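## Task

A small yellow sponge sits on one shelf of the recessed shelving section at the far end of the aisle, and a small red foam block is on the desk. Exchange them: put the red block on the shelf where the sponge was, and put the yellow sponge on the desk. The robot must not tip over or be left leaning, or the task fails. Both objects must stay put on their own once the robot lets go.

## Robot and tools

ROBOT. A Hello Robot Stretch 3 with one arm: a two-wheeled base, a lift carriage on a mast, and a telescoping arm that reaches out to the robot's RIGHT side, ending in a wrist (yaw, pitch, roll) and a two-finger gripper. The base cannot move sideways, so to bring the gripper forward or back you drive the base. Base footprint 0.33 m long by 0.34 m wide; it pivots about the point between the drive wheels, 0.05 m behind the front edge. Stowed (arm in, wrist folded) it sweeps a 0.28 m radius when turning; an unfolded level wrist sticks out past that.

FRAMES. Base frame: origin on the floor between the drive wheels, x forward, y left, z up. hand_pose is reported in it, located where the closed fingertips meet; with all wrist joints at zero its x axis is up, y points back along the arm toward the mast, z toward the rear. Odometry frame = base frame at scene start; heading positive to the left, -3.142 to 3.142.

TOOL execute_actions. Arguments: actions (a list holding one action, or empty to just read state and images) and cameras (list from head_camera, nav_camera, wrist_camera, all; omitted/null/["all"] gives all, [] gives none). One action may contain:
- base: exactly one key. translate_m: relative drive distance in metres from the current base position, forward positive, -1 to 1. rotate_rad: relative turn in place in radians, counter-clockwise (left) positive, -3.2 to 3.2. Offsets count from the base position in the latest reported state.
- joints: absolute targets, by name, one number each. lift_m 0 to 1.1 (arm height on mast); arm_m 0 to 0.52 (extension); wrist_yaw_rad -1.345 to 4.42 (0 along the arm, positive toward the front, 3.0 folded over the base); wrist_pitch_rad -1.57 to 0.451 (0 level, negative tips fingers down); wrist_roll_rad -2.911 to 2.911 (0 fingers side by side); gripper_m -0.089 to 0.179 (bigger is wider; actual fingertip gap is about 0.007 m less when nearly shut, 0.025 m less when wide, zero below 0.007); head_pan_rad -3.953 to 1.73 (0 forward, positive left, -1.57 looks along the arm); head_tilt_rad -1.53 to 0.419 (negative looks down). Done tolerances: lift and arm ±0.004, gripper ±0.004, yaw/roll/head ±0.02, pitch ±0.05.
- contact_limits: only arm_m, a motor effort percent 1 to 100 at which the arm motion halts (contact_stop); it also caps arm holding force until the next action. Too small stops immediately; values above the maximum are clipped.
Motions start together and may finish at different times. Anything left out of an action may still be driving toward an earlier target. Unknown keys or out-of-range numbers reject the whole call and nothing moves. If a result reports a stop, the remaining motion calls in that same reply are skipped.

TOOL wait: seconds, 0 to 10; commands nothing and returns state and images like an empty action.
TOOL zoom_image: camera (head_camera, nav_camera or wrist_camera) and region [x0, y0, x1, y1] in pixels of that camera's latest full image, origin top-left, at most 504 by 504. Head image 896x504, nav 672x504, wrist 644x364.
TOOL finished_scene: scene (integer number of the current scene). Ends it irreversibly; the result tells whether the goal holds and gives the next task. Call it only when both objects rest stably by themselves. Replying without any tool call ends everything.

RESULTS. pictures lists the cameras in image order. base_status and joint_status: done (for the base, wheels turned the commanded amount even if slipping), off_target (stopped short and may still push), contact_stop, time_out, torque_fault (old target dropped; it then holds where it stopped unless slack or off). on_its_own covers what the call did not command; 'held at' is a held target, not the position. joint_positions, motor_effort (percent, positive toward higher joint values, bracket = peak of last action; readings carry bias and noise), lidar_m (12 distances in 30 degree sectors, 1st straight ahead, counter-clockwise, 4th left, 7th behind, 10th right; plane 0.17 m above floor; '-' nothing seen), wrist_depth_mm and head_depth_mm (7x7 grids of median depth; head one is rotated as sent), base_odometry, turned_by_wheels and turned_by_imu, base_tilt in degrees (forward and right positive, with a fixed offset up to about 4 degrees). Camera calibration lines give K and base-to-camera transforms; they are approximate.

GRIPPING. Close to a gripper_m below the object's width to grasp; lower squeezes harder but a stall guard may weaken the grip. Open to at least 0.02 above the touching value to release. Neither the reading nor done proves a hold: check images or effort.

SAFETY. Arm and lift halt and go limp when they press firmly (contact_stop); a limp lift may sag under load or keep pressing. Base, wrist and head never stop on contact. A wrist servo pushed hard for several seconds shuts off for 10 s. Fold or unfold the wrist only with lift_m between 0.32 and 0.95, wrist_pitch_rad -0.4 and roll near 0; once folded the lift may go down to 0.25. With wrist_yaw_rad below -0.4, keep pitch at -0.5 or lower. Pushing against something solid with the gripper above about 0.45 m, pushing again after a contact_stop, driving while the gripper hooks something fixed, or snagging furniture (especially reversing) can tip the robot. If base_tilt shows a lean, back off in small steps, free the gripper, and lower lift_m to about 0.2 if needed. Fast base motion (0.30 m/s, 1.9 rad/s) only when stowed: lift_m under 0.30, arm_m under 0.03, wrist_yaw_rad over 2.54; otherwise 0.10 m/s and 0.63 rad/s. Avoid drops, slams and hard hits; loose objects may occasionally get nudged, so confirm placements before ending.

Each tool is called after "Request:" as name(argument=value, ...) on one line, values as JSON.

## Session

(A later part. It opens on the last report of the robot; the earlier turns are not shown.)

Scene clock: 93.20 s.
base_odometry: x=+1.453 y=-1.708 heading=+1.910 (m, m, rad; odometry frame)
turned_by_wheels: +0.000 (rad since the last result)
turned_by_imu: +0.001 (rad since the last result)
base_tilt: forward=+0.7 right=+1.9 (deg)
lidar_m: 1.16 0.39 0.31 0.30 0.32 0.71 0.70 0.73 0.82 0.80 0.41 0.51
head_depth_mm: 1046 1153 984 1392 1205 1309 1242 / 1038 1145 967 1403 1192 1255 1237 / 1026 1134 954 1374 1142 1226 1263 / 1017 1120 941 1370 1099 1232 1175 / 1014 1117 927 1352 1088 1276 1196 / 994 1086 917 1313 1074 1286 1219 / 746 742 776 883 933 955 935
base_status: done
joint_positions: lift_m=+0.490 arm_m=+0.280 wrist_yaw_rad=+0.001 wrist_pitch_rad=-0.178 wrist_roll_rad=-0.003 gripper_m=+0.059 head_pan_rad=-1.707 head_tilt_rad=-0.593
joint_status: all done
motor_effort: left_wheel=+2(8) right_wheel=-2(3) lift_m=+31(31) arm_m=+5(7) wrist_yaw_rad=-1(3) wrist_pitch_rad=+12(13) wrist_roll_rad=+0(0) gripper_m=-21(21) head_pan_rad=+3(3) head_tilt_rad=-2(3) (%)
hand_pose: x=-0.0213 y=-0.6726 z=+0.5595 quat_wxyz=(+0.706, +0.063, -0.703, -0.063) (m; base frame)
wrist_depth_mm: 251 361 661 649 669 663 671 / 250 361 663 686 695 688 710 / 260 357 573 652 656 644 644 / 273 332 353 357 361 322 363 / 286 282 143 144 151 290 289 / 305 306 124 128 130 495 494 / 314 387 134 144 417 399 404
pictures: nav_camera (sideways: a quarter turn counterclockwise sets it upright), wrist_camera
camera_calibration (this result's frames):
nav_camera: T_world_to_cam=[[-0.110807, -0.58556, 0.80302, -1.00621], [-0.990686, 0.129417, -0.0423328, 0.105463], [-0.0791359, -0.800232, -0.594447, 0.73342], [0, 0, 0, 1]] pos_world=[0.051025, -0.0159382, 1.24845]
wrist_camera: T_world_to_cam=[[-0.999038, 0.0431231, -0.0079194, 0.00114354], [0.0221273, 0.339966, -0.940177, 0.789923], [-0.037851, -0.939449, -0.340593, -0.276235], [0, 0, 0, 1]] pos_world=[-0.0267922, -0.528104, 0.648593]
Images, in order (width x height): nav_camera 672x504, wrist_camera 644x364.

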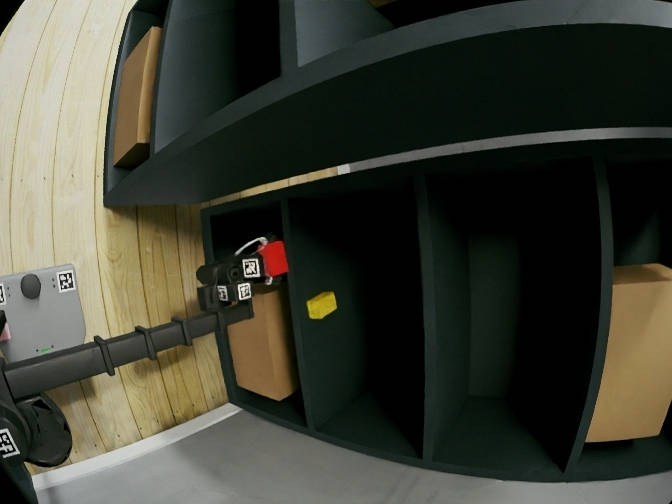

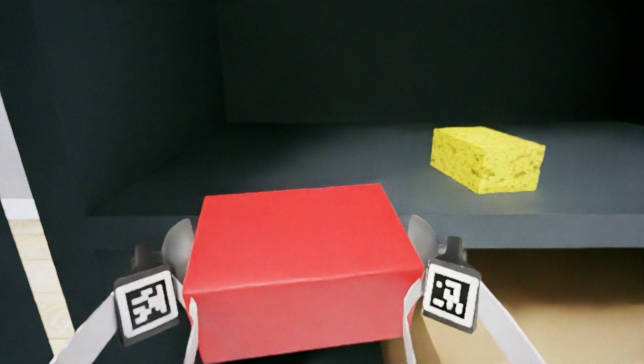

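Request:
execute_actions(actions=[{"joints":{"lift_m":0.52}}], cameras=[])

Request:
execute_actions(actions=[{"joints":{"arm_m":0.5}}], cameras=[])

Request:
execute_actions(actions=[{"joints":{"lift_m":0.494}}], cameras=[])

Request:
execute_actions(actions=[{"joints":{"gripper_m":0.125}}], cameras=["wrist_camera"])

Request:
execute_actions(actions=[{"joints":{"arm_m":0.32}}], cameras=[])

Request:
execute_actions(actions=[{"base":{"translate_m":-0.19},"joints":{"gripper_m":0.15}}], cameras=["wrist_camera"])

Scene clock: 98.97 s.
base_odometry: x=+1.453 y=-1.708 heading=+1.910 (m, m, rad; odometry frame)
turned_by_wheels: +0.000 (rad since the last result)
turned_by_imu: +0.000 (rad since the last result)
base_tilt: forward=+0.6 right=+1.7 (deg)
lidar_m: 1.16 0.39 0.31 0.30 0.32 0.71 0.70 0.73 0.82 0.80 0.41 0.51
head_depth_mm: 1045 1160 979 1393 1193 1319 1243 / 1032 1144 968 1399 1190 1253 1242 / 1023 1136 960 1380 1138 1223 1259 / 1017 1121 944 1370 1108 1329 1209 / 1008 1111 925 1354 1083 1299 1185 / 999 1087 917 1316 1078 1279 1214 / 745 743 776 889 934 948 932
base_status: not commanded
joint_positions: lift_m=+0.520 arm_m=+0.280 wrist_yaw_rad=+0.001 wrist_pitch_rad=-0.177 wrist_roll_rad=-0.003 gripper_m=+0.059 head_pan_rad=-1.707 head_tilt_rad=-0.593
joint_status: all done
motor_effort: left_wheel=+2(2) right_wheel=-3(2) lift_m=+31(32) arm_m=+5(5) wrist_yaw_rad=-1(1) wrist_pitch_rad=+12(12) wrist_roll_rad=+0(0) gripper_m=-21(21) head_pan_rad=+4(3) head_tilt_rad=-2(2) (%)
hand_pose: x=-0.0213 y=-0.6726 z=+0.5896 quat_wxyz=(+0.706, +0.063, -0.703, -0.063) (m; base frame)
wrist_depth_mm: 248 356 633 662 655 649 661 / 251 362 680 699 690 695 695 / 259 359 641 687 722 740 716 / 271 362 452 450 412 345 451 / 287 311 142 143 150 316 311 / 304 297 124 128 130 498 501 / 316 392 134 143 446 441 446
pictures: none
No camera images: the call's "cameras" was empty. Leave "cameras" out to get every camera's image.

Scene clock: 101.83 s.
base_odometry: x=+1.453 y=-1.708 heading=+1.910 (m, m, rad; odometry frame)
turned_by_wheels: +0.000 (rad since the last result)
turned_by_imu: +0.000 (rad since the last result)
base_tilt: forward=+0.7 right=+1.6 (deg)
lidar_m: 1.16 0.39 0.31 0.30 0.32 0.71 0.70 0.73 0.82 0.80 0.41 0.52
head_depth_mm: 1044 1160 988 1405 1189 1316 1238 / 1037 1142 971 1398 1185 1253 1241 / 1025 1133 953 1380 1132 1210 1268 / 1018 1116 944 1362 1168 1393 1226 / 1006 1116 928 1351 1071 1393 1230 / 998 1092 921 1310 1078 1281 1216 / 746 741 777 886 927 951 938
base_status: not commanded
joint_positions: lift_m=+0.520 arm_m=+0.500 wrist_yaw_rad=+0.001 wrist_pitch_rad=-0.177 wrist_roll_rad=-0.003 gripper_m=+0.059 head_pan_rad=-1.707 head_tilt_rad=-0.593
joint_status: all done
motor_effort: left_wheel=+2(2) right_wheel=-2(2) lift_m=+31(31) arm_m=+5(4) wrist_yaw_rad=-1(1) wrist_pitch_rad=+12(12) wrist_roll_rad=+0(0) gripper_m=-21(22) head_pan_rad=+3(4) head_tilt_rad=-3(3) (%)
hand_pose: x=-0.0213 y=-0.8926 z=+0.5896 quat_wxyz=(+0.706, +0.063, -0.703, -0.063) (m; base frame)
wrist_depth_mm: 238 342 441 445 451 450 457 / 238 343 473 473 475 469 473 / 237 342 489 495 498 498 503 / 240 347 446 448 444 439 454 / 238 312 143 143 150 308 310 / 227 248 124 128 130 239 184 / 201 188 134 143 186 194 179
pictures: none
No camera images: the call's "cameras" was empty. Leave "cameras" out to get every camera's image.

Scene clock: 102.83 s.
base_odometry: x=+1.453 y=-1.708 heading=+1.910 (m, m, rad; odometry frame)
turned_by_wheels: +0.000 (rad since the last result)
turned_by_imu: +0.000 (rad since the last result)
base_tilt: forward=+0.8 right=+1.7 (deg)
lidar_m: 1.16 0.39 0.31 0.30 0.32 0.71 0.70 0.73 0.82 0.80 0.41 0.51
head_depth_mm: 1049 1157 985 1391 1198 1305 1240 / 1027 1143 971 1397 1183 1245 1243 / 1022 1138 955 1381 1144 1219 1263 / 1019 1124 943 1365 1150 1350 1203 / 1007 1108 930 1342 1078 1386 1218 / 999 1085 913 1310 1075 1292 1214 / 747 741 780 887 930 946 927
base_status: not commanded
joint_positions: lift_m=+0.494 arm_m=+0.500 wrist_yaw_rad=+0.001 wrist_pitch_rad=-0.177 wrist_roll_rad=-0.003 gripper_m=+0.059 head_pan_rad=-1.707 head_tilt_rad=-0.593
joint_status: all done
motor_effort: left_wheel=+1(2) right_wheel=-2(2) lift_m=+23(28) arm_m=+5(5) wrist_yaw_rad=+0(1) wrist_pitch_rad=+12(12) wrist_roll_rad=+0(0) gripper_m=-21(21) head_pan_rad=+3(4) head_tilt_rad=-3(3) (%)
hand_pose: x=-0.0213 y=-0.8926 z=+0.5640 quat_wxyz=(+0.706, +0.063, -0.703, -0.063) (m; base frame)
wrist_depth_mm: 241 346 448 452 444 448 453 / 237 344 475 472 474 478 472 / 237 341 487 489 500 499 511 / 237 317 372 371 371 364 372 / 228 275 143 144 150 258 184 / 199 206 124 128 130 197 180 / 166 153 135 143 154 160 159
pictures: none
No camera images: the call's "cameras" was empty. Leave "cameras" out to get every camera's image.

Scene clock: 104.00 s.
base_odometry: x=+1.453 y=-1.708 heading=+1.910 (m, m, rad; odometry frame)
turned_by_wheels: +0.000 (rad since the last result)
turned_by_imu: +0.000 (rad since the last result)
base_tilt: forward=+0.7 right=+1.6 (deg)
lidar_m: 1.16 0.39 0.31 0.30 0.32 0.71 0.70 0.74 0.82 0.80 0.41 0.51
head_depth_mm: 1046 1166 982 1385 1196 1314 1234 / 1036 1142 969 1393 1191 1255 1242 / 1021 1128 957 1377 1136 1221 1259 / 1020 1125 940 1358 1140 1356 1221 / 1008 1106 931 1350 1100 1382 1223 / 996 1086 918 1309 1078 1291 1217 / 744 741 778 888 933 945 940
base_status: not commanded
joint_positions: lift_m=+0.494 arm_m=+0.500 wrist_yaw_rad=+0.001 wrist_pitch_rad=-0.174 wrist_roll_rad=-0.003 gripper_m=+0.125 head_pan_rad=-1.707 head_tilt_rad=-0.593
joint_status: all done
motor_effort: left_wheel=+1(2) right_wheel=-3(2) lift_m=+23(23) arm_m=+5(5) wrist_yaw_rad=-1(1) wrist_pitch_rad=+11(12) wrist_roll_rad=+0(0) gripper_m=+1(87) head_pan_rad=+4(3) head_tilt_rad=-3(3) (%)
hand_pose: x=-0.0213 y=-0.8928 z=+0.5647 quat_wxyz=(+0.706, +0.062, -0.703, -0.062) (m; base frame)
wrist_depth_mm: 238 343 443 445 448 446 444 / 240 345 465 475 475 473 477 / 239 337 500 501 506 500 495 / 238 319 374 372 375 372 377 / 233 277 174 165 257 261 188 / 198 - 126 129 132 205 182 / - 154 126 133 141 156 161
pictures: wrist_camera
camera_calibration (this result's frames):
wrist_camera: T_world_to_cam=[[-0.999034, 0.04319, -0.00806303, 0.0107994], [0.0221605, 0.336871, -0.94129, 0.867557], [-0.0379381, -0.94056, -0.337503, -0.484088], [0, 0, 0, 1]] pos_world=[-0.0268019, -0.748034, 0.653329]
Images, in order (width x height): wrist_camera 644x364.

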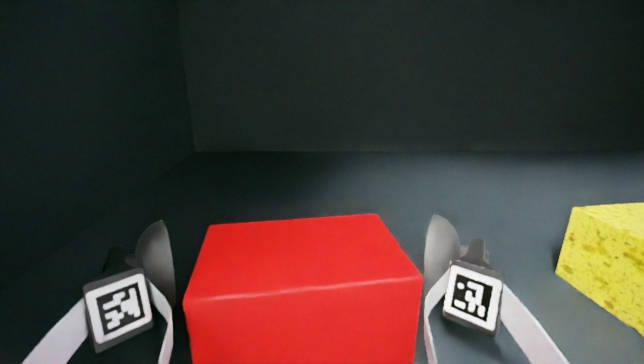

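Scene clock: 106.57 s.
base_odometry: x=+1.453 y=-1.708 heading=+1.910 (m, m, rad; odometry frame)
turned_by_wheels: +0.000 (rad since the last result)
turned_by_imu: +0.000 (rad since the last result)
base_tilt: forward=+0.5 right=+1.8 (deg)
lidar_m: 1.16 0.39 0.31 0.30 0.32 0.71 0.70 0.74 0.82 0.80 0.41 0.51
head_depth_mm: 1045 1158 979 1397 1203 1310 1245 / 1034 1149 967 1410 1187 1248 1237 / 1024 1130 954 1388 1139 1222 1265 / 1010 1126 937 1373 1128 1466 1207 / 1009 1108 934 1354 1082 1337 1214 / 1001 1091 915 1312 1074 1287 1219 / 744 743 779 880 933 950 932
base_status: not commanded
joint_positions: lift_m=+0.494 arm_m=+0.320 wrist_yaw_rad=+0.001 wrist_pitch_rad=-0.173 wrist_roll_rad=-0.003 gripper_m=+0.125 head_pan_rad=-1.707 head_tilt_rad=-0.593
joint_status: all done
motor_effort: left_wheel=+3(2) right_wheel=-2(3) lift_m=+23(23) arm_m=-4(1) wrist_yaw_rad=-1(1) wrist_pitch_rad=+10(11) wrist_roll_rad=+0(0) gripper_m=+0(1) head_pan_rad=+3(3) head_tilt_rad=-4(4) (%)
hand_pose: x=-0.0214 y=-0.7135 z=+0.5650 quat_wxyz=(+0.706, +0.062, -0.703, -0.061) (m; base frame)
wrist_depth_mm: 249 357 617 617 631 616 618 / 251 357 632 651 643 644 644 / 248 358 577 663 656 659 661 / 247 331 352 306 376 291 346 / 243 279 261 260 270 263 260 / 250 - 576 821 482 361 468 / 812 381 712 773 510 394 404
pictures: none
No camera images: the call's "cameras" was empty. Leave "cameras" out to get every camera's image.

Scene clock: 109.43 s.
base_odometry: x=+1.516 y=-1.887 heading=+1.910 (m, m, rad; odometry frame)
turned_by_wheels: +0.000 (rad since the last result)
turned_by_imu: -0.001 (rad since the last result)
base_tilt: forward=+0.8 right=+1.8 (deg)
lidar_m: 1.06 0.42 0.32 0.31 0.63 0.52 0.51 0.53 0.75 0.79 0.60 0.54
head_depth_mm: 1005 1028 935 1047 1067 1182 1157 / 1026 1135 965 1342 1182 1276 1245 / 1020 1130 956 1372 1146 1211 1268 / 1014 1118 941 1360 1124 1168 1202 / 1002 1098 928 1345 1076 1374 1223 / 992 1092 914 1333 1083 1386 1216 / 991 1090 906 1301 1103 1326 1211
base_status: done
joint_positions: lift_m=+0.494 arm_m=+0.320 wrist_yaw_rad=+0.001 wrist_pitch_rad=-0.173 wrist_roll_rad=-0.003 gripper_m=+0.150 head_pan_rad=-1.707 head_tilt_rad=-0.593
joint_status: all done
motor_effort: left_wheel=+3(5) right_wheel=-2(6) lift_m=+23(22) arm_m=-4(4) wrist_yaw_rad=-1(1) wrist_pitch_rad=+10(11) wrist_roll_rad=+0(0) gripper_m=+0(87) head_pan_rad=+3(3) head_tilt_rad=-3(4) (%)
hand_pose: x=-0.0214 y=-0.7135 z=+0.5650 quat_wxyz=(+0.706, +0.062, -0.703, -0.061) (m; base frame)
wrist_depth_mm: 494 606 615 601 609 621 570 / 502 642 633 654 660 637 563 / 479 637 660 661 656 675 543 / 290 303 384 277 379 377 379 / 261 269 262 262 262 278 263 / 241 244 244 245 244 - 249 / - 703 768 412 402 398 410
pictures: wrist_camera
camera_calibration (this result's frames):
wrist_camera: T_world_to_cam=[[-0.999033, 0.0432124, -0.00810376, 0.003088], [0.0221711, 0.335996, -0.941603, 0.806918], [-0.0379661, -0.940872, -0.336629, -0.316064], [0, 0, 0, 1]] pos_world=[-0.026805, -0.56863, 0.653425]
Images, in order (width x height): wrist_camera 644x364.

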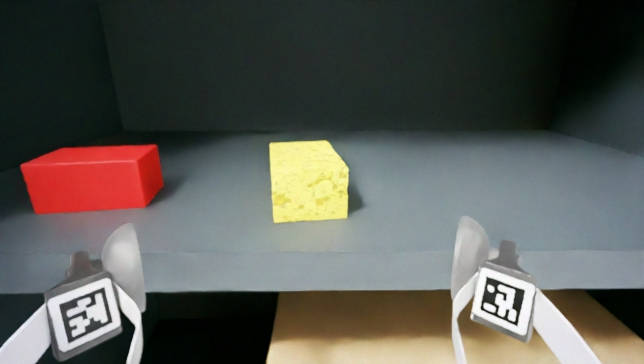

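Request:
execute_actions(actions=[{"base":{"translate_m":-0.015},"joints":{"arm_m":0.49,"lift_m":0.485}}], cameras=["wrist_camera"])

Request:
execute_actions(actions=[{"joints":{"gripper_m":0.035}}], cameras=[])

Request:
execute_actions(actions=[{"joints":{"lift_m":0.52}}], cameras=[])

Request:
execute_actions(actions=[{"joints":{"arm_m":0}}], cameras=["wrist_camera"])

Request:
execute_actions(actions=[{"joints":{"lift_m":0.28,"wrist_pitch_rad":-0.4,"wrist_yaw_rad":2.75,"head_pan_rad":0,"head_tilt_rad":-0.7}}], cameras=[])

Request:
execute_actions(actions=[{"base":{"translate_m":1.0}}], cameras=["wrist_camera"])

Scene clock: 117.87 s.
base_odometry: x=+1.521 y=-1.901 heading=+1.910 (m, m, rad; odometry frame)
turned_by_wheels: +0.000 (rad since the last result)
turned_by_imu: +0.000 (rad since the last result)
base_tilt: forward=+0.6 right=+1.9 (deg)
lidar_m: 1.05 0.42 0.32 0.31 0.61 0.51 0.49 0.52 0.73 0.79 0.62 0.56
head_depth_mm: 986 999 912 1014 1066 1137 1138 / 1029 1139 971 1347 1142 1295 1239 / 1019 1129 958 1361 1141 1216 1245 / 1011 1118 942 1359 1152 1233 1229 / 1008 1107 930 1337 1091 1231 1228 / 994 1087 913 1338 1077 1378 1213 / 979 1087 905 1300 1084 1326 1212
base_status: done
joint_positions: lift_m=+0.485 arm_m=+0.490 wrist_yaw_rad=+0.000 wrist_pitch_rad=-0.173 wrist_roll_rad=-0.003 gripper_m=+0.150 head_pan_rad=-1.707 head_tilt_rad=-0.593
joint_status: all done
motor_effort: left_wheel=+2(4) right_wheel=-2(5) lift_m=+23(23) arm_m=+5(5) wrist_yaw_rad=-1(1) wrist_pitch_rad=+10(10) wrist_roll_rad=+0(0) gripper_m=+1(0) head_pan_rad=+3(4) head_tilt_rad=-2(3) (%)
hand_pose: x=-0.0214 y=-0.8829 z=+0.5561 quat_wxyz=(+0.706, +0.062, -0.703, -0.061) (m; base frame)
wrist_depth_mm: 440 452 455 455 458 450 453 / 469 464 470 469 476 470 480 / 482 491 499 492 499 491 498 / 345 349 347 353 349 349 351 / 239 251 146 155 240 258 242 / 193 184 111 112 185 - 185 / - 144 104 110 149 144 150
pictures: wrist_camera
camera_calibration (this result's frames):
wrist_camera: T_world_to_cam=[[-0.999031, 0.0432456, -0.00812333, 0.010368], [0.0221838, 0.335574, -0.941753, 0.855195], [-0.0380007, -0.941021, -0.336209, -0.478814], [0, 0, 0, 1]] pos_world=[-0.0268088, -0.738004, 0.644485]
Images, in order (width x height): wrist_camera 644x364.

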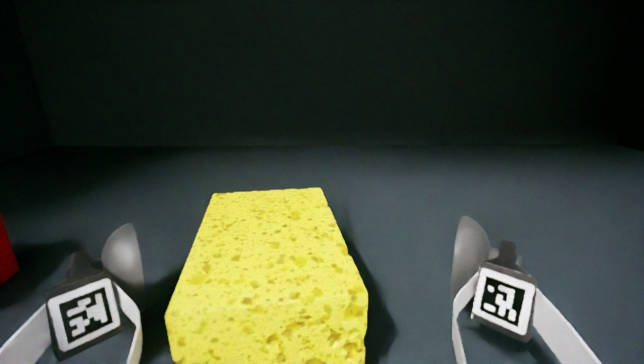

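Scene clock: 119.50 s.
base_odometry: x=+1.521 y=-1.901 heading=+1.910 (m, m, rad; odometry frame)
turned_by_wheels: +0.000 (rad since the last result)
turned_by_imu: +0.000 (rad since the last result)
base_tilt: forward=+0.6 right=+1.8 (deg)
lidar_m: 1.06 0.42 0.32 0.31 0.61 0.51 0.50 0.52 0.73 0.79 0.62 0.55
head_depth_mm: 984 991 911 1011 1070 1139 1144 / 1024 1134 964 1348 1150 1306 1241 / 1022 1123 950 1380 1135 1220 1250 / 1011 1116 944 1369 1154 1232 1228 / 1000 1102 931 1340 1097 1230 1225 / 989 1092 918 1318 1084 1374 1219 / 978 1089 905 1300 1082 1354 1203
base_status: not commanded
joint_positions: lift_m=+0.485 arm_m=+0.490 wrist_yaw_rad=+0.000 wrist_pitch_rad=-0.173 wrist_roll_rad=-0.003 gripper_m=+0.036 head_pan_rad=-1.707 head_tilt_rad=-0.593
joint_status: all done
motor_effort: left_wheel=+1(2) right_wheel=-2(2) lift_m=+24(22) arm_m=+5(5) wrist_yaw_rad=-1(1) wrist_pitch_rad=+10(10) wrist_roll_rad=+0(1) gripper_m=-24(100) head_pan_rad=+3(4) head_tilt_rad=-3(3) (%)
hand_pose: x=-0.0214 y=-0.8829 z=+0.5561 quat_wxyz=(+0.706, +0.062, -0.703, -0.061) (m; base frame)
wrist_depth_mm: 447 452 450 455 457 464 459 / 473 472 472 472 474 467 467 / 480 489 497 490 496 492 501 / 347 346 352 347 351 344 349 / 240 240 146 146 257 243 240 / 184 193 111 112 117 184 185 / 150 143 105 113 144 150 149
pictures: none
No camera images: the call's "cameras" was empty. Leave "cameras" out to get every camera's image.

Scene clock: 120.63 s.
base_odometry: x=+1.521 y=-1.901 heading=+1.910 (m, m, rad; odometry frame)
turned_by_wheels: +0.000 (rad since the last result)
turned_by_imu: +0.000 (rad since the last result)
base_tilt: forward=+0.7 right=+1.9 (deg)
lidar_m: 1.06 0.42 0.32 0.31 0.61 0.51 0.49 0.52 0.73 0.79 0.62 0.56
head_depth_mm: 984 995 906 1011 1064 1133 1150 / 1021 1138 966 1338 1152 1302 1232 / 1015 1128 951 1367 1134 1215 1267 / 1012 1115 942 1358 1169 1226 1229 / 1003 1108 933 1346 1080 1217 1230 / 992 1093 915 1322 1088 1373 1210 / 980 1084 908 1310 1088 1340 1204
base_status: not commanded
joint_positions: lift_m=+0.520 arm_m=+0.490 wrist_yaw_rad=+0.000 wrist_pitch_rad=-0.173 wrist_roll_rad=-0.003 gripper_m=+0.039 head_pan_rad=-1.707 head_tilt_rad=-0.593
joint_status: all done
motor_effort: left_wheel=+3(2) right_wheel=-2(2) lift_m=+32(31) arm_m=+5(5) wrist_yaw_rad=-1(0) wrist_pitch_rad=+10(10) wrist_roll_rad=+0(0) gripper_m=-22(23) head_pan_rad=+3(4) head_tilt_rad=-3(5) (%)
hand_pose: x=-0.0214 y=-0.8829 z=+0.5907 quat_wxyz=(+0.706, +0.062, -0.703, -0.061) (m; base frame)
wrist_depth_mm: 449 453 455 447 454 454 457 / 470 479 469 475 476 478 478 / 491 489 497 503 497 505 498 / 452 454 454 460 459 469 457 / 315 316 146 145 333 313 316 / 241 250 112 112 117 240 241 / 194 188 105 113 187 196 195
pictures: none
No camera images: the call's "cameras" was empty. Leave "cameras" out to get every camera's image.

Scene clock: 125.40 s.
base_odometry: x=+1.521 y=-1.901 heading=+1.910 (m, m, rad; odometry frame)
turned_by_wheels: +0.000 (rad since the last result)
turned_by_imu: +0.000 (rad since the last result)
base_tilt: forward=+0.7 right=+1.7 (deg)
lidar_m: 1.06 0.42 0.32 0.31 0.61 0.51 0.49 0.52 0.73 0.79 0.62 0.55
head_depth_mm: 989 993 908 1010 1062 1138 1143 / 1032 1143 973 1354 1142 1299 1237 / 1019 1128 955 1374 1145 1217 1236 / 1016 1113 946 1362 1129 1194 1232 / 1004 1105 932 1348 1120 1208 659 / 988 1092 919 1327 1082 1378 1218 / 986 1081 906 1303 1085 1337 1209
base_status: not commanded
joint_positions: lift_m=+0.520 arm_m=+0.001 wrist_yaw_rad=+0.000 wrist_pitch_rad=-0.173 wrist_roll_rad=-0.003 gripper_m=+0.039 head_pan_rad=-1.707 head_tilt_rad=-0.593
joint_status: all done
motor_effort: left_wheel=+2(2) right_wheel=-2(2) lift_m=+31(32) arm_m=-3(2) wrist_yaw_rad=+0(1) wrist_pitch_rad=+10(10) wrist_roll_rad=+0(0) gripper_m=-22(22) head_pan_rad=+3(3) head_tilt_rad=-3(4) (%)
hand_pose: x=-0.0214 y=-0.3940 z=+0.5907 quat_wxyz=(+0.706, +0.062, -0.703, -0.061) (m; base frame)
wrist_depth_mm: 527 781 884 920 910 783 520 / 541 809 958 968 975 783 532 / 559 676 830 839 849 730 546 / 556 557 566 573 922 699 588 / 577 791 146 146 763 738 589 / 612 680 111 112 117 663 581 / 585 782 105 113 698 701 594
pictures: wrist_camera
camera_calibration (this result's frames):
wrist_camera: T_world_to_cam=[[-0.999025, 0.0434047, -0.00812285, -0.0104713], [0.0222368, 0.335571, -0.941753, 0.723705], [-0.0381507, -0.941015, -0.336209, -0.00711007], [0, 0, 0, 1]] pos_world=[-0.0268252, -0.24909, 0.679075]
Images, in order (width x height): wrist_camera 644x364.

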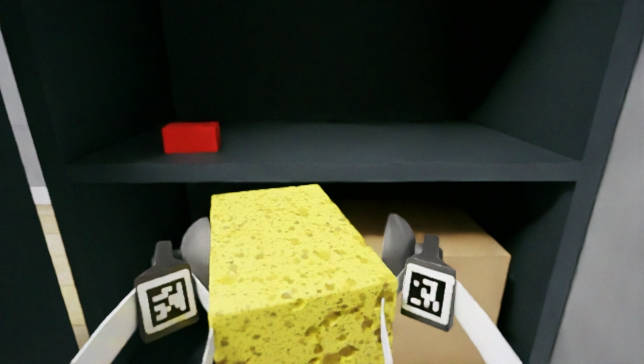

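Scene clock: 128.40 s.
base_odometry: x=+1.521 y=-1.901 heading=+1.910 (m, m, rad; odometry frame)
turned_by_wheels: +0.000 (rad since the last result)
turned_by_imu: +0.000 (rad since the last result)
base_tilt: forward=+0.8 right=+1.6 (deg)
lidar_m: 1.05 0.42 0.32 0.31 0.61 0.51 0.50 0.52 0.73 0.79 0.62 0.55
head_depth_mm: 1099 1095 1375 1283 1035 1009 976 / 3495 - 2874 1631 1554 1308 1158 / 3597 - 3042 2170 1687 1396 1179 / 3601 - 3014 2144 1694 1393 1182 / 3606 3941 2977 2115 1680 1382 1169 / 1125 1182 1351 1232 1329 1291 1140 / 1107 1050 927 863 911 856 894
base_status: not commanded
joint_positions: lift_m=+0.280 arm_m=+0.001 wrist_yaw_rad=+2.748 wrist_pitch_rad=-0.416 wrist_roll_rad=-0.003 gripper_m=+0.039 head_pan_rad=-0.007 head_tilt_rad=-0.691
joint_status: all done
motor_effort: left_wheel=+3(2) right_wheel=-2(2) lift_m=+23(30) arm_m=-3(3) wrist_yaw_rad=+3(4) wrist_pitch_rad=+7(7) wrist_roll_rad=+1(0) gripper_m=-21(21) head_pan_rad=+4(44) head_tilt_rad=-3(14) (%)
hand_pose: x=+0.0649 y=+0.0617 z=+0.2932 quat_wxyz=(+0.279, +0.706, +0.009, +0.651) (m; base frame)
wrist_depth_mm: 600 429 451 453 469 445 590 / 299 314 347 382 438 487 630 / 675 338 378 422 499 559 680 / 625 365 400 460 548 662 769 / 520 407 145 146 583 638 634 / - 429 111 112 117 518 540 / - - 104 113 437 462 457
pictures: none
No camera images: the call's "cameras" was empty. Leave "cameras" out to get every camera's image.

Scene clock: 133.50 s.
base_odometry: x=+1.188 y=-0.958 heading=+1.910 (m, m, rad; odometry frame)
turned_by_wheels: +0.000 (rad since the last result)
turned_by_imu: +0.007 (rad since the last result)
base_tilt: forward=+0.7 right=+1.7 (deg)
lidar_m: 2.87 0.41 0.28 0.27 0.28 0.40 1.47 0.52 0.39 0.38 0.49 2.87
head_depth_mm: 2739 3029 3073 2207 1711 1393 1185 / 2730 2891 2895 2191 1706 1398 1185 / 2745 3073 3039 2144 1693 1382 1174 / 2742 3152 2962 2155 1677 1379 1174 / 2789 3152 2927 2147 1670 1371 1159 / 2774 3030 2921 2121 1681 1366 1163 / 2808 3156 2830 2110 1670 1361 808
base_status: done
joint_positions: lift_m=+0.280 arm_m=+0.001 wrist_yaw_rad=+2.749 wrist_pitch_rad=-0.417 wrist_roll_rad=-0.003 gripper_m=+0.039 head_pan_rad=-0.007 head_tilt_rad=-0.692
joint_status: not commanded
motor_effort: left_wheel=+2(10) right_wheel=-1(5) lift_m=+23(23) arm_m=-2(2) wrist_yaw_rad=+1(3) wrist_pitch_rad=+7(7) wrist_roll_rad=+0(1) gripper_m=-22(21) head_pan_rad=+3(3) head_tilt_rad=-4(5) (%)
hand_pose: x=+0.0647 y=+0.0618 z=+0.2932 quat_wxyz=(+0.279, +0.706, +0.009, +0.651) (m; base frame)
wrist_depth_mm: 418 436 443 708 448 - - / 262 281 309 734 480 - - / 273 301 332 726 507 - - / 299 326 348 652 534 786 801 / 323 358 145 146 545 640 645 / - 374 111 112 117 531 532 / - - 104 113 431 453 453
pictures: wrist_camera
camera_calibration (this result's frames):
wrist_camera: T_world_to_cam=[[0.905914, -0.423453, 0.00269629, -0.044234], [-0.23226, -0.502189, -0.832983, 0.324981], [0.354083, 0.753985, -0.553292, 0.25865], [0, 0, 0, 1]] pos_world=[0.0239688, -0.0505469, 0.413932]
Images, in order (width x height): wrist_camera 644x364.

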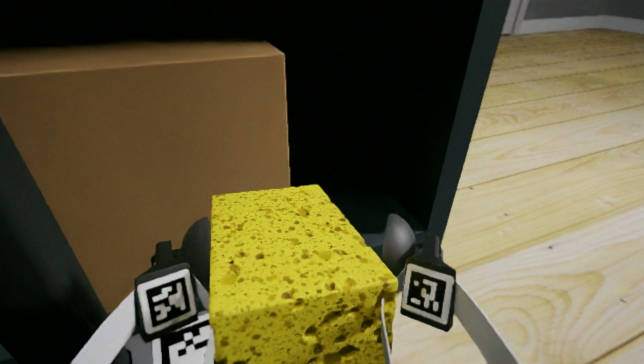

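Request:
execute_actions(actions=[{"base":{"translate_m":1.0}}], cameras=[])

Request:
execute_actions(actions=[{"base":{"translate_m":0.93}}], cameras=[])

Request:
execute_actions(actions=[{"base":{"rotate_rad":1.57},"joints":{"lift_m":0.76,"wrist_yaw_rad":0,"head_pan_rad":-1.5}}], cameras=[])

Request:
execute_actions(actions=[{"joints":{"arm_m":0.3,"wrist_pitch_rad":-0.15}}], cameras=[])

Request:
execute_actions(actions=[{"joints":{"lift_m":0.677}}], cameras=["nav_camera","wrist_camera"])

Scene clock: 143.30 s.
base_odometry: x=+0.855 y=-0.015 heading=+1.910 (m, m, rad; odometry frame)
turned_by_wheels: +0.000 (rad since the last result)
turned_by_imu: +0.007 (rad since the last result)
base_tilt: forward=+0.7 right=+1.6 (deg)
lidar_m: 2.25 1.90 1.80 1.78 0.86 0.67 1.07 0.75 0.95 1.98 2.08 1.91
head_depth_mm: 1871 2027 2012 2095 1721 1396 1186 / 1867 2000 2391 2184 1703 1400 1183 / 1867 2023 2433 2180 1696 1391 1178 / 1898 2022 2413 2166 1686 1380 1174 / 1913 2056 2465 2123 1670 1373 1166 / 1908 2027 2439 2124 1654 1364 1160 / 1931 2058 2515 2097 1655 1365 1156
base_status: done
joint_positions: lift_m=+0.280 arm_m=+0.001 wrist_yaw_rad=+2.749 wrist_pitch_rad=-0.417 wrist_roll_rad=-0.003 gripper_m=+0.039 head_pan_rad=-0.007 head_tilt_rad=-0.693
joint_status: not commanded
motor_effort: left_wheel=+1(11) right_wheel=+0(5) lift_m=+22(23) arm_m=-2(2) wrist_yaw_rad=+1(1) wrist_pitch_rad=+8(7) wrist_roll_rad=+0(0) gripper_m=-21(22) head_pan_rad=+4(4) head_tilt_rad=-3(4) (%)
hand_pose: x=+0.0647 y=+0.0618 z=+0.2932 quat_wxyz=(+0.279, +0.706, +0.009, +0.651) (m; base frame)
wrist_depth_mm: - - - - - - - / - - - - - - - / - - - - - - - / 765 765 785 783 781 786 806 / 648 628 145 145 646 638 639 / - 531 111 112 117 529 528 / - - 104 113 442 457 458
pictures: none
No camera images: the call's "cameras" was empty. Leave "cameras" out to get every camera's image.

Scene clock: 148.17 s.
base_odometry: x=+0.545 y=+0.861 heading=+1.910 (m, m, rad; odometry frame)
turned_by_wheels: +0.000 (rad since the last result)
turned_by_imu: +0.006 (rad since the last result)
base_tilt: forward=+0.8 right=+1.9 (deg)
lidar_m: 1.33 1.03 1.73 1.70 1.82 1.60 1.57 1.66 2.08 2.03 1.79 1.09
head_depth_mm: 1076 1210 1293 965 800 1408 1181 / 1086 1215 1305 959 797 1395 1179 / 1089 1219 1308 948 791 1391 1180 / 1101 1235 1300 943 811 1386 1168 / 1106 1241 1288 935 808 1371 1166 / 1111 1247 1265 931 804 1368 1163 / 1126 1264 1256 924 802 1360 1156
base_status: done
joint_positions: lift_m=+0.280 arm_m=+0.001 wrist_yaw_rad=+2.749 wrist_pitch_rad=-0.417 wrist_roll_rad=-0.003 gripper_m=+0.039 head_pan_rad=-0.007 head_tilt_rad=-0.693
joint_status: not commanded
motor_effort: left_wheel=+0(10) right_wheel=+0(5) lift_m=+23(23) arm_m=-2(3) wrist_yaw_rad=+2(1) wrist_pitch_rad=+7(7) wrist_roll_rad=+0(0) gripper_m=-21(21) head_pan_rad=+4(4) head_tilt_rad=-3(4) (%)
hand_pose: x=+0.0647 y=+0.0617 z=+0.2932 quat_wxyz=(+0.279, +0.706, +0.009, +0.651) (m; base frame)
wrist_depth_mm: - - - - - - - / - - - - - - - / 986 992 - - - 953 - / 743 787 772 769 788 777 804 / 644 637 145 146 670 631 639 / - 551 112 113 117 538 542 / - - 103 113 440 453 460
pictures: none
No camera images: the call's "cameras" was empty. Leave "cameras" out to get every camera's image.

Scene clock: 153.37 s.
base_odometry: x=+0.545 y=+0.861 heading=-2.803 (m, m, rad; odometry frame)
turned_by_wheels: +1.570 (rad since the last result)
turned_by_imu: +1.580 (rad since the last result)
base_tilt: forward=+0.7 right=+1.7 (deg)
lidar_m: 1.70 1.82 1.60 1.57 1.65 2.07 2.02 1.78 1.09 1.32 1.03 1.73
head_depth_mm: 1060 1184 1267 958 775 1406 1228 / 1077 1208 1291 959 792 1401 1235 / 1094 1218 1307 947 792 565 - / 1113 1250 1295 943 812 1293 1174 / 1137 1261 1282 933 812 1374 1170 / 1148 1296 1277 924 1530 1377 1163 / 1167 1318 1264 921 1446 1342 1155
base_status: done
joint_positions: lift_m=+0.760 arm_m=+0.001 wrist_yaw_rad=+0.001 wrist_pitch_rad=-0.418 wrist_roll_rad=-0.003 gripper_m=+0.039 head_pan_rad=-1.493 head_tilt_rad=-0.693
joint_status: all done
motor_effort: left_wheel=-2(10) right_wheel=+2(8) lift_m=+33(32) arm_m=-3(3) wrist_yaw_rad=-1(3) wrist_pitch_rad=+8(8) wrist_roll_rad=+1(0) gripper_m=-22(21) head_pan_rad=-3(47) head_tilt_rad=-4(3) (%)
hand_pose: x=-0.0212 y=-0.3702 z=+0.7726 quat_wxyz=(+0.693, +0.147, -0.690, -0.146) (m; base frame)
wrist_depth_mm: 988 952 - - - 988 - / 602 600 622 615 629 644 652 / 415 420 428 431 434 431 438 / 357 358 347 347 351 353 353 / - - 145 146 - - - / - - 112 112 117 - - / 999 951 105 113 968 - -
pictures: none
No camera images: the call's "cameras" was empty. Leave "cameras" out to get every camera's image.

Scene clock: 156.80 s.
base_odometry: x=+0.545 y=+0.861 heading=-2.803 (m, m, rad; odometry frame)
turned_by_wheels: +0.000 (rad since the last result)
turned_by_imu: +0.000 (rad since the last result)
base_tilt: forward=+0.8 right=+1.6 (deg)
lidar_m: 1.71 1.83 1.60 1.58 1.65 2.07 2.03 1.78 1.09 1.33 1.04 1.73
head_depth_mm: 1067 1179 1264 965 777 - - / 1080 1210 1287 1035 1552 1369 1172 / 1090 1230 1300 1050 1541 1390 1175 / 1114 1254 1289 926 811 1390 1164 / 1130 1261 1291 930 811 1372 1171 / 1152 1299 1272 926 1515 1370 1165 / 1169 1310 1261 920 1438 1339 1160
base_status: not commanded
joint_positions: lift_m=+0.760 arm_m=+0.300 wrist_yaw_rad=+0.001 wrist_pitch_rad=-0.175 wrist_roll_rad=-0.003 gripper_m=+0.039 head_pan_rad=-1.493 head_tilt_rad=-0.693
joint_status: all done
motor_effort: left_wheel=-3(3) right_wheel=+2(3) lift_m=+31(31) arm_m=+5(7) wrist_yaw_rad=-1(2) wrist_pitch_rad=+11(11) wrist_roll_rad=+0(0) gripper_m=-22(22) head_pan_rad=-4(4) head_tilt_rad=-3(3) (%)
hand_pose: x=-0.0213 y=-0.6928 z=+0.8302 quat_wxyz=(+0.706, +0.062, -0.703, -0.062) (m; base frame)
wrist_depth_mm: 734 724 741 725 721 736 721 / 777 755 763 761 743 750 765 / 781 788 796 804 796 796 791 / 627 615 622 629 609 631 635 / 424 426 145 145 453 433 436 / 327 342 111 112 117 327 333 / 269 255 105 113 256 265 268
pictures: none
No camera images: the call's "cameras" was empty. Leave "cameras" out to get every camera's image.

Scene clock: 158.40 s.
base_odometry: x=+0.545 y=+0.861 heading=-2.803 (m, m, rad; odometry frame)
turned_by_wheels: +0.000 (rad since the last result)
turned_by_imu: +0.000 (rad since the last result)
base_tilt: forward=+0.8 right=+1.7 (deg)
lidar_m: 1.70 1.82 1.60 1.58 1.65 2.07 2.03 1.78 1.10 1.32 1.04 1.73
head_depth_mm: 1066 1191 1268 962 775 1430 1210 / 1083 1203 1289 952 - 1401 1181 / 1100 1222 1304 990 - 1391 1172 / 1108 1250 1298 945 813 1386 1169 / 1128 1267 1282 933 810 1369 1168 / 1150 1303 1278 930 1520 1370 1158 / 1163 1321 1260 921 1438 1341 1148
base_status: not commanded
joint_positions: lift_m=+0.677 arm_m=+0.300 wrist_yaw_rad=+0.001 wrist_pitch_rad=-0.175 wrist_roll_rad=-0.003 gripper_m=+0.039 head_pan_rad=-1.493 head_tilt_rad=-0.693
joint_status: all done
motor_effort: left_wheel=-3(3) right_wheel=+3(2) lift_m=+22(29) arm_m=+4(4) wrist_yaw_rad=-1(0) wrist_pitch_rad=+11(11) wrist_roll_rad=+0(0) gripper_m=-22(22) head_pan_rad=-4(3) head_tilt_rad=-3(3) (%)
hand_pose: x=-0.0213 y=-0.6928 z=+0.7476 quat_wxyz=(+0.706, +0.062, -0.703, -0.062) (m; base frame)
wrist_depth_mm: 731 737 720 706 719 714 723 / 773 763 757 747 749 759 742 / 658 667 660 661 659 656 658 / 367 365 368 363 362 363 363 / 252 255 145 146 268 253 254 / 193 203 111 112 117 193 194 / 157 151 105 113 151 157 157
pictures: nav_camera (sideways: a quarter turn counterclockwise sets it upright), wrist_camera
camera_calibration (this result's frames):
nav_camera: T_world_to_cam=[[0.022024, -0.672294, 0.739957, -0.924818], [-0.995903, -0.079684, -0.0427556, 0.10604], [0.087707, -0.735984, -0.671294, 0.832367], [0, 0, 0, 1]] pos_world=[0.0529688, -0.00069086, 1.24762]
wrist_camera: T_world_to_cam=[[-0.999036, 0.0431539, -0.00803763, 0.00360043], [0.0221418, 0.337304, -0.941135, 0.97252], [-0.0379026, -0.940406, -0.337934, -0.233786], [0, 0, 0, 1]] pos_world=[-0.0267975, -0.548044, 0.836297]
Images, in order (width x height): nav_camera 672x504, wrist_camera 644x364.

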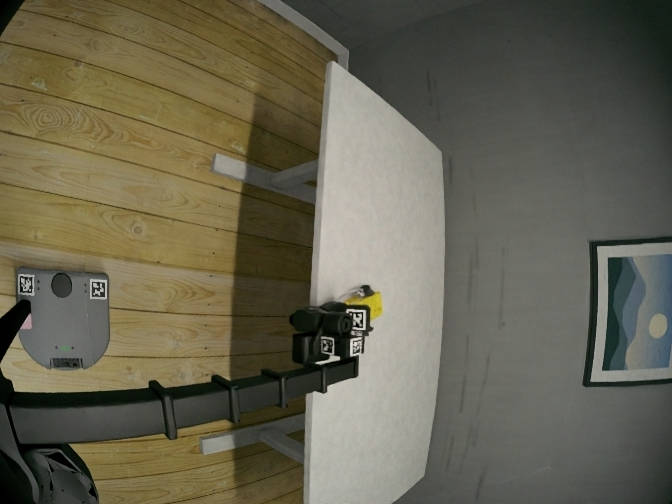

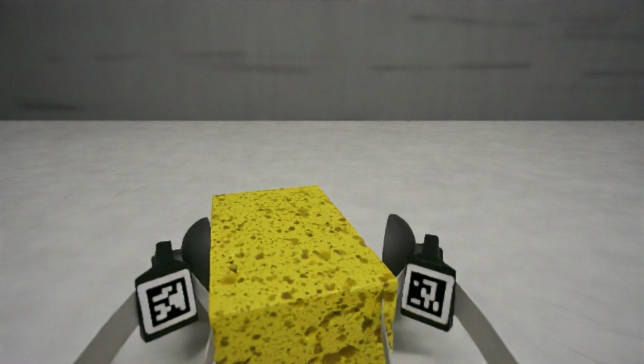

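Request:
execute_actions(actions=[{"joints":{"lift_m":0.672,"gripper_m":0.12}}], cameras=[])

Request:
execute_actions(actions=[{"joints":{"lift_m":0.74}}], cameras=["wrist_camera"])

Request:
finished_scene(scene=2)

Scene clock: 161.50 s.
base_odometry: x=+0.545 y=+0.861 heading=-2.803 (m, m, rad; odometry frame)
turned_by_wheels: +0.000 (rad since the last result)
turned_by_imu: +0.000 (rad since the last result)
base_tilt: forward=+0.5 right=+1.8 (deg)
lidar_m: 1.70 1.82 1.59 1.57 1.65 2.07 2.03 1.77 1.09 1.33 1.04 1.73
head_depth_mm: 1060 1188 1265 960 775 1410 1206 / 1076 1211 1296 954 - 1391 1188 / 1097 1234 1308 968 - 1396 1176 / 1116 1244 1292 944 816 1381 1173 / 1128 1279 1287 932 814 1383 1164 / 1147 1295 1270 929 1542 1370 1167 / 1174 1321 1259 919 1437 1345 1153
base_status: not commanded
joint_positions: lift_m=+0.672 arm_m=+0.300 wrist_yaw_rad=+0.001 wrist_pitch_rad=-0.174 wrist_roll_rad=-0.003 gripper_m=+0.120 head_pan_rad=-1.493 head_tilt_rad=-0.693
joint_status: all done
motor_effort: left_wheel=-2(2) right_wheel=+3(3) lift_m=+22(23) arm_m=+5(4) wrist_yaw_rad=-1(0) wrist_pitch_rad=+11(11) wrist_roll_rad=+0(0) gripper_m=+0(88) head_pan_rad=-3(4) head_tilt_rad=-3(4) (%)
hand_pose: x=-0.0213 y=-0.6928 z=+0.7427 quat_wxyz=(+0.706, +0.062, -0.703, -0.062) (m; base frame)
wrist_depth_mm: 738 719 735 725 729 725 719 / 765 765 754 739 739 761 772 / 636 617 606 640 630 641 655 / 350 346 352 351 350 354 355 / 241 260 156 147 244 244 244 / 185 - 118 113 171 185 186 / - 145 106 114 144 145 151
pictures: none
No camera images: the call's "cameras" was empty. Leave "cameras" out to get every camera's image.

Scene clock: 162.97 s.
base_odometry: x=+0.545 y=+0.861 heading=-2.803 (m, m, rad; odometry frame)
turned_by_wheels: +0.000 (rad since the last result)
turned_by_imu: +0.000 (rad since the last result)
base_tilt: forward=+0.6 right=+1.8 (deg)
lidar_m: 1.71 1.83 1.60 1.57 1.65 2.07 2.03 1.78 1.09 1.33 1.04 1.73
head_depth_mm: 1065 1191 1278 962 776 - - / 1073 1202 1284 997 - 1393 1160 / 1097 1225 1308 1029 1564 1381 1178 / 1113 1248 1295 940 811 1387 1170 / 1127 1278 1282 935 809 1375 1169 / 1145 1293 1280 924 1522 1364 1158 / 1165 1308 1261 918 1438 1336 1155
base_status: not commanded
joint_positions: lift_m=+0.740 arm_m=+0.300 wrist_yaw_rad=+0.001 wrist_pitch_rad=-0.173 wrist_roll_rad=-0.003 gripper_m=+0.120 head_pan_rad=-1.493 head_tilt_rad=-0.693
joint_status: all done
motor_effort: left_wheel=-3(3) right_wheel=+3(3) lift_m=+31(33) arm_m=+5(5) wrist_yaw_rad=-1(1) wrist_pitch_rad=+10(11) wrist_roll_rad=+0(1) gripper_m=+0(0) head_pan_rad=-4(4) head_tilt_rad=-2(4) (%)
hand_pose: x=-0.0213 y=-0.6929 z=+0.8106 quat_wxyz=(+0.706, +0.062, -0.703, -0.061) (m; base frame)
wrist_depth_mm: 737 742 738 707 721 721 705 / 766 760 781 760 755 774 749 / 788 782 795 789 788 780 801 / 560 562 554 553 565 570 561 / 388 417 387 382 390 392 388 / 296 - 297 299 297 295 297 / 251 231 195 188 240 232 241
pictures: wrist_camera
camera_calibration (this result's frames):
wrist_camera: T_world_to_cam=[[-0.999036, 0.0431414, -0.00810652, 0.00415859], [0.0221431, 0.335829, -0.941663, 1.03124], [-0.0379023, -0.940935, -0.33646, -0.214164], [0, 0, 0, 1]] pos_world=[-0.0267976, -0.548014, 0.899057]
Images, in order (width x height): wrist_camera 644x364.

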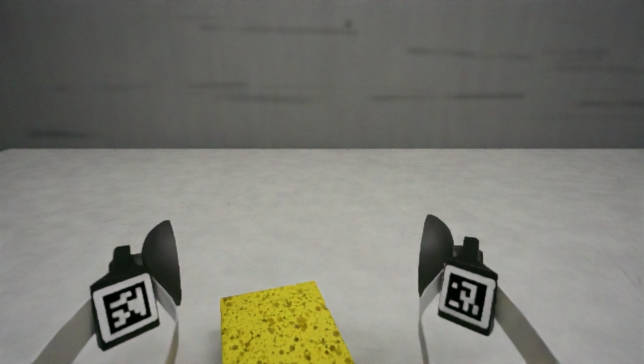

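The scene is finished: the task was done.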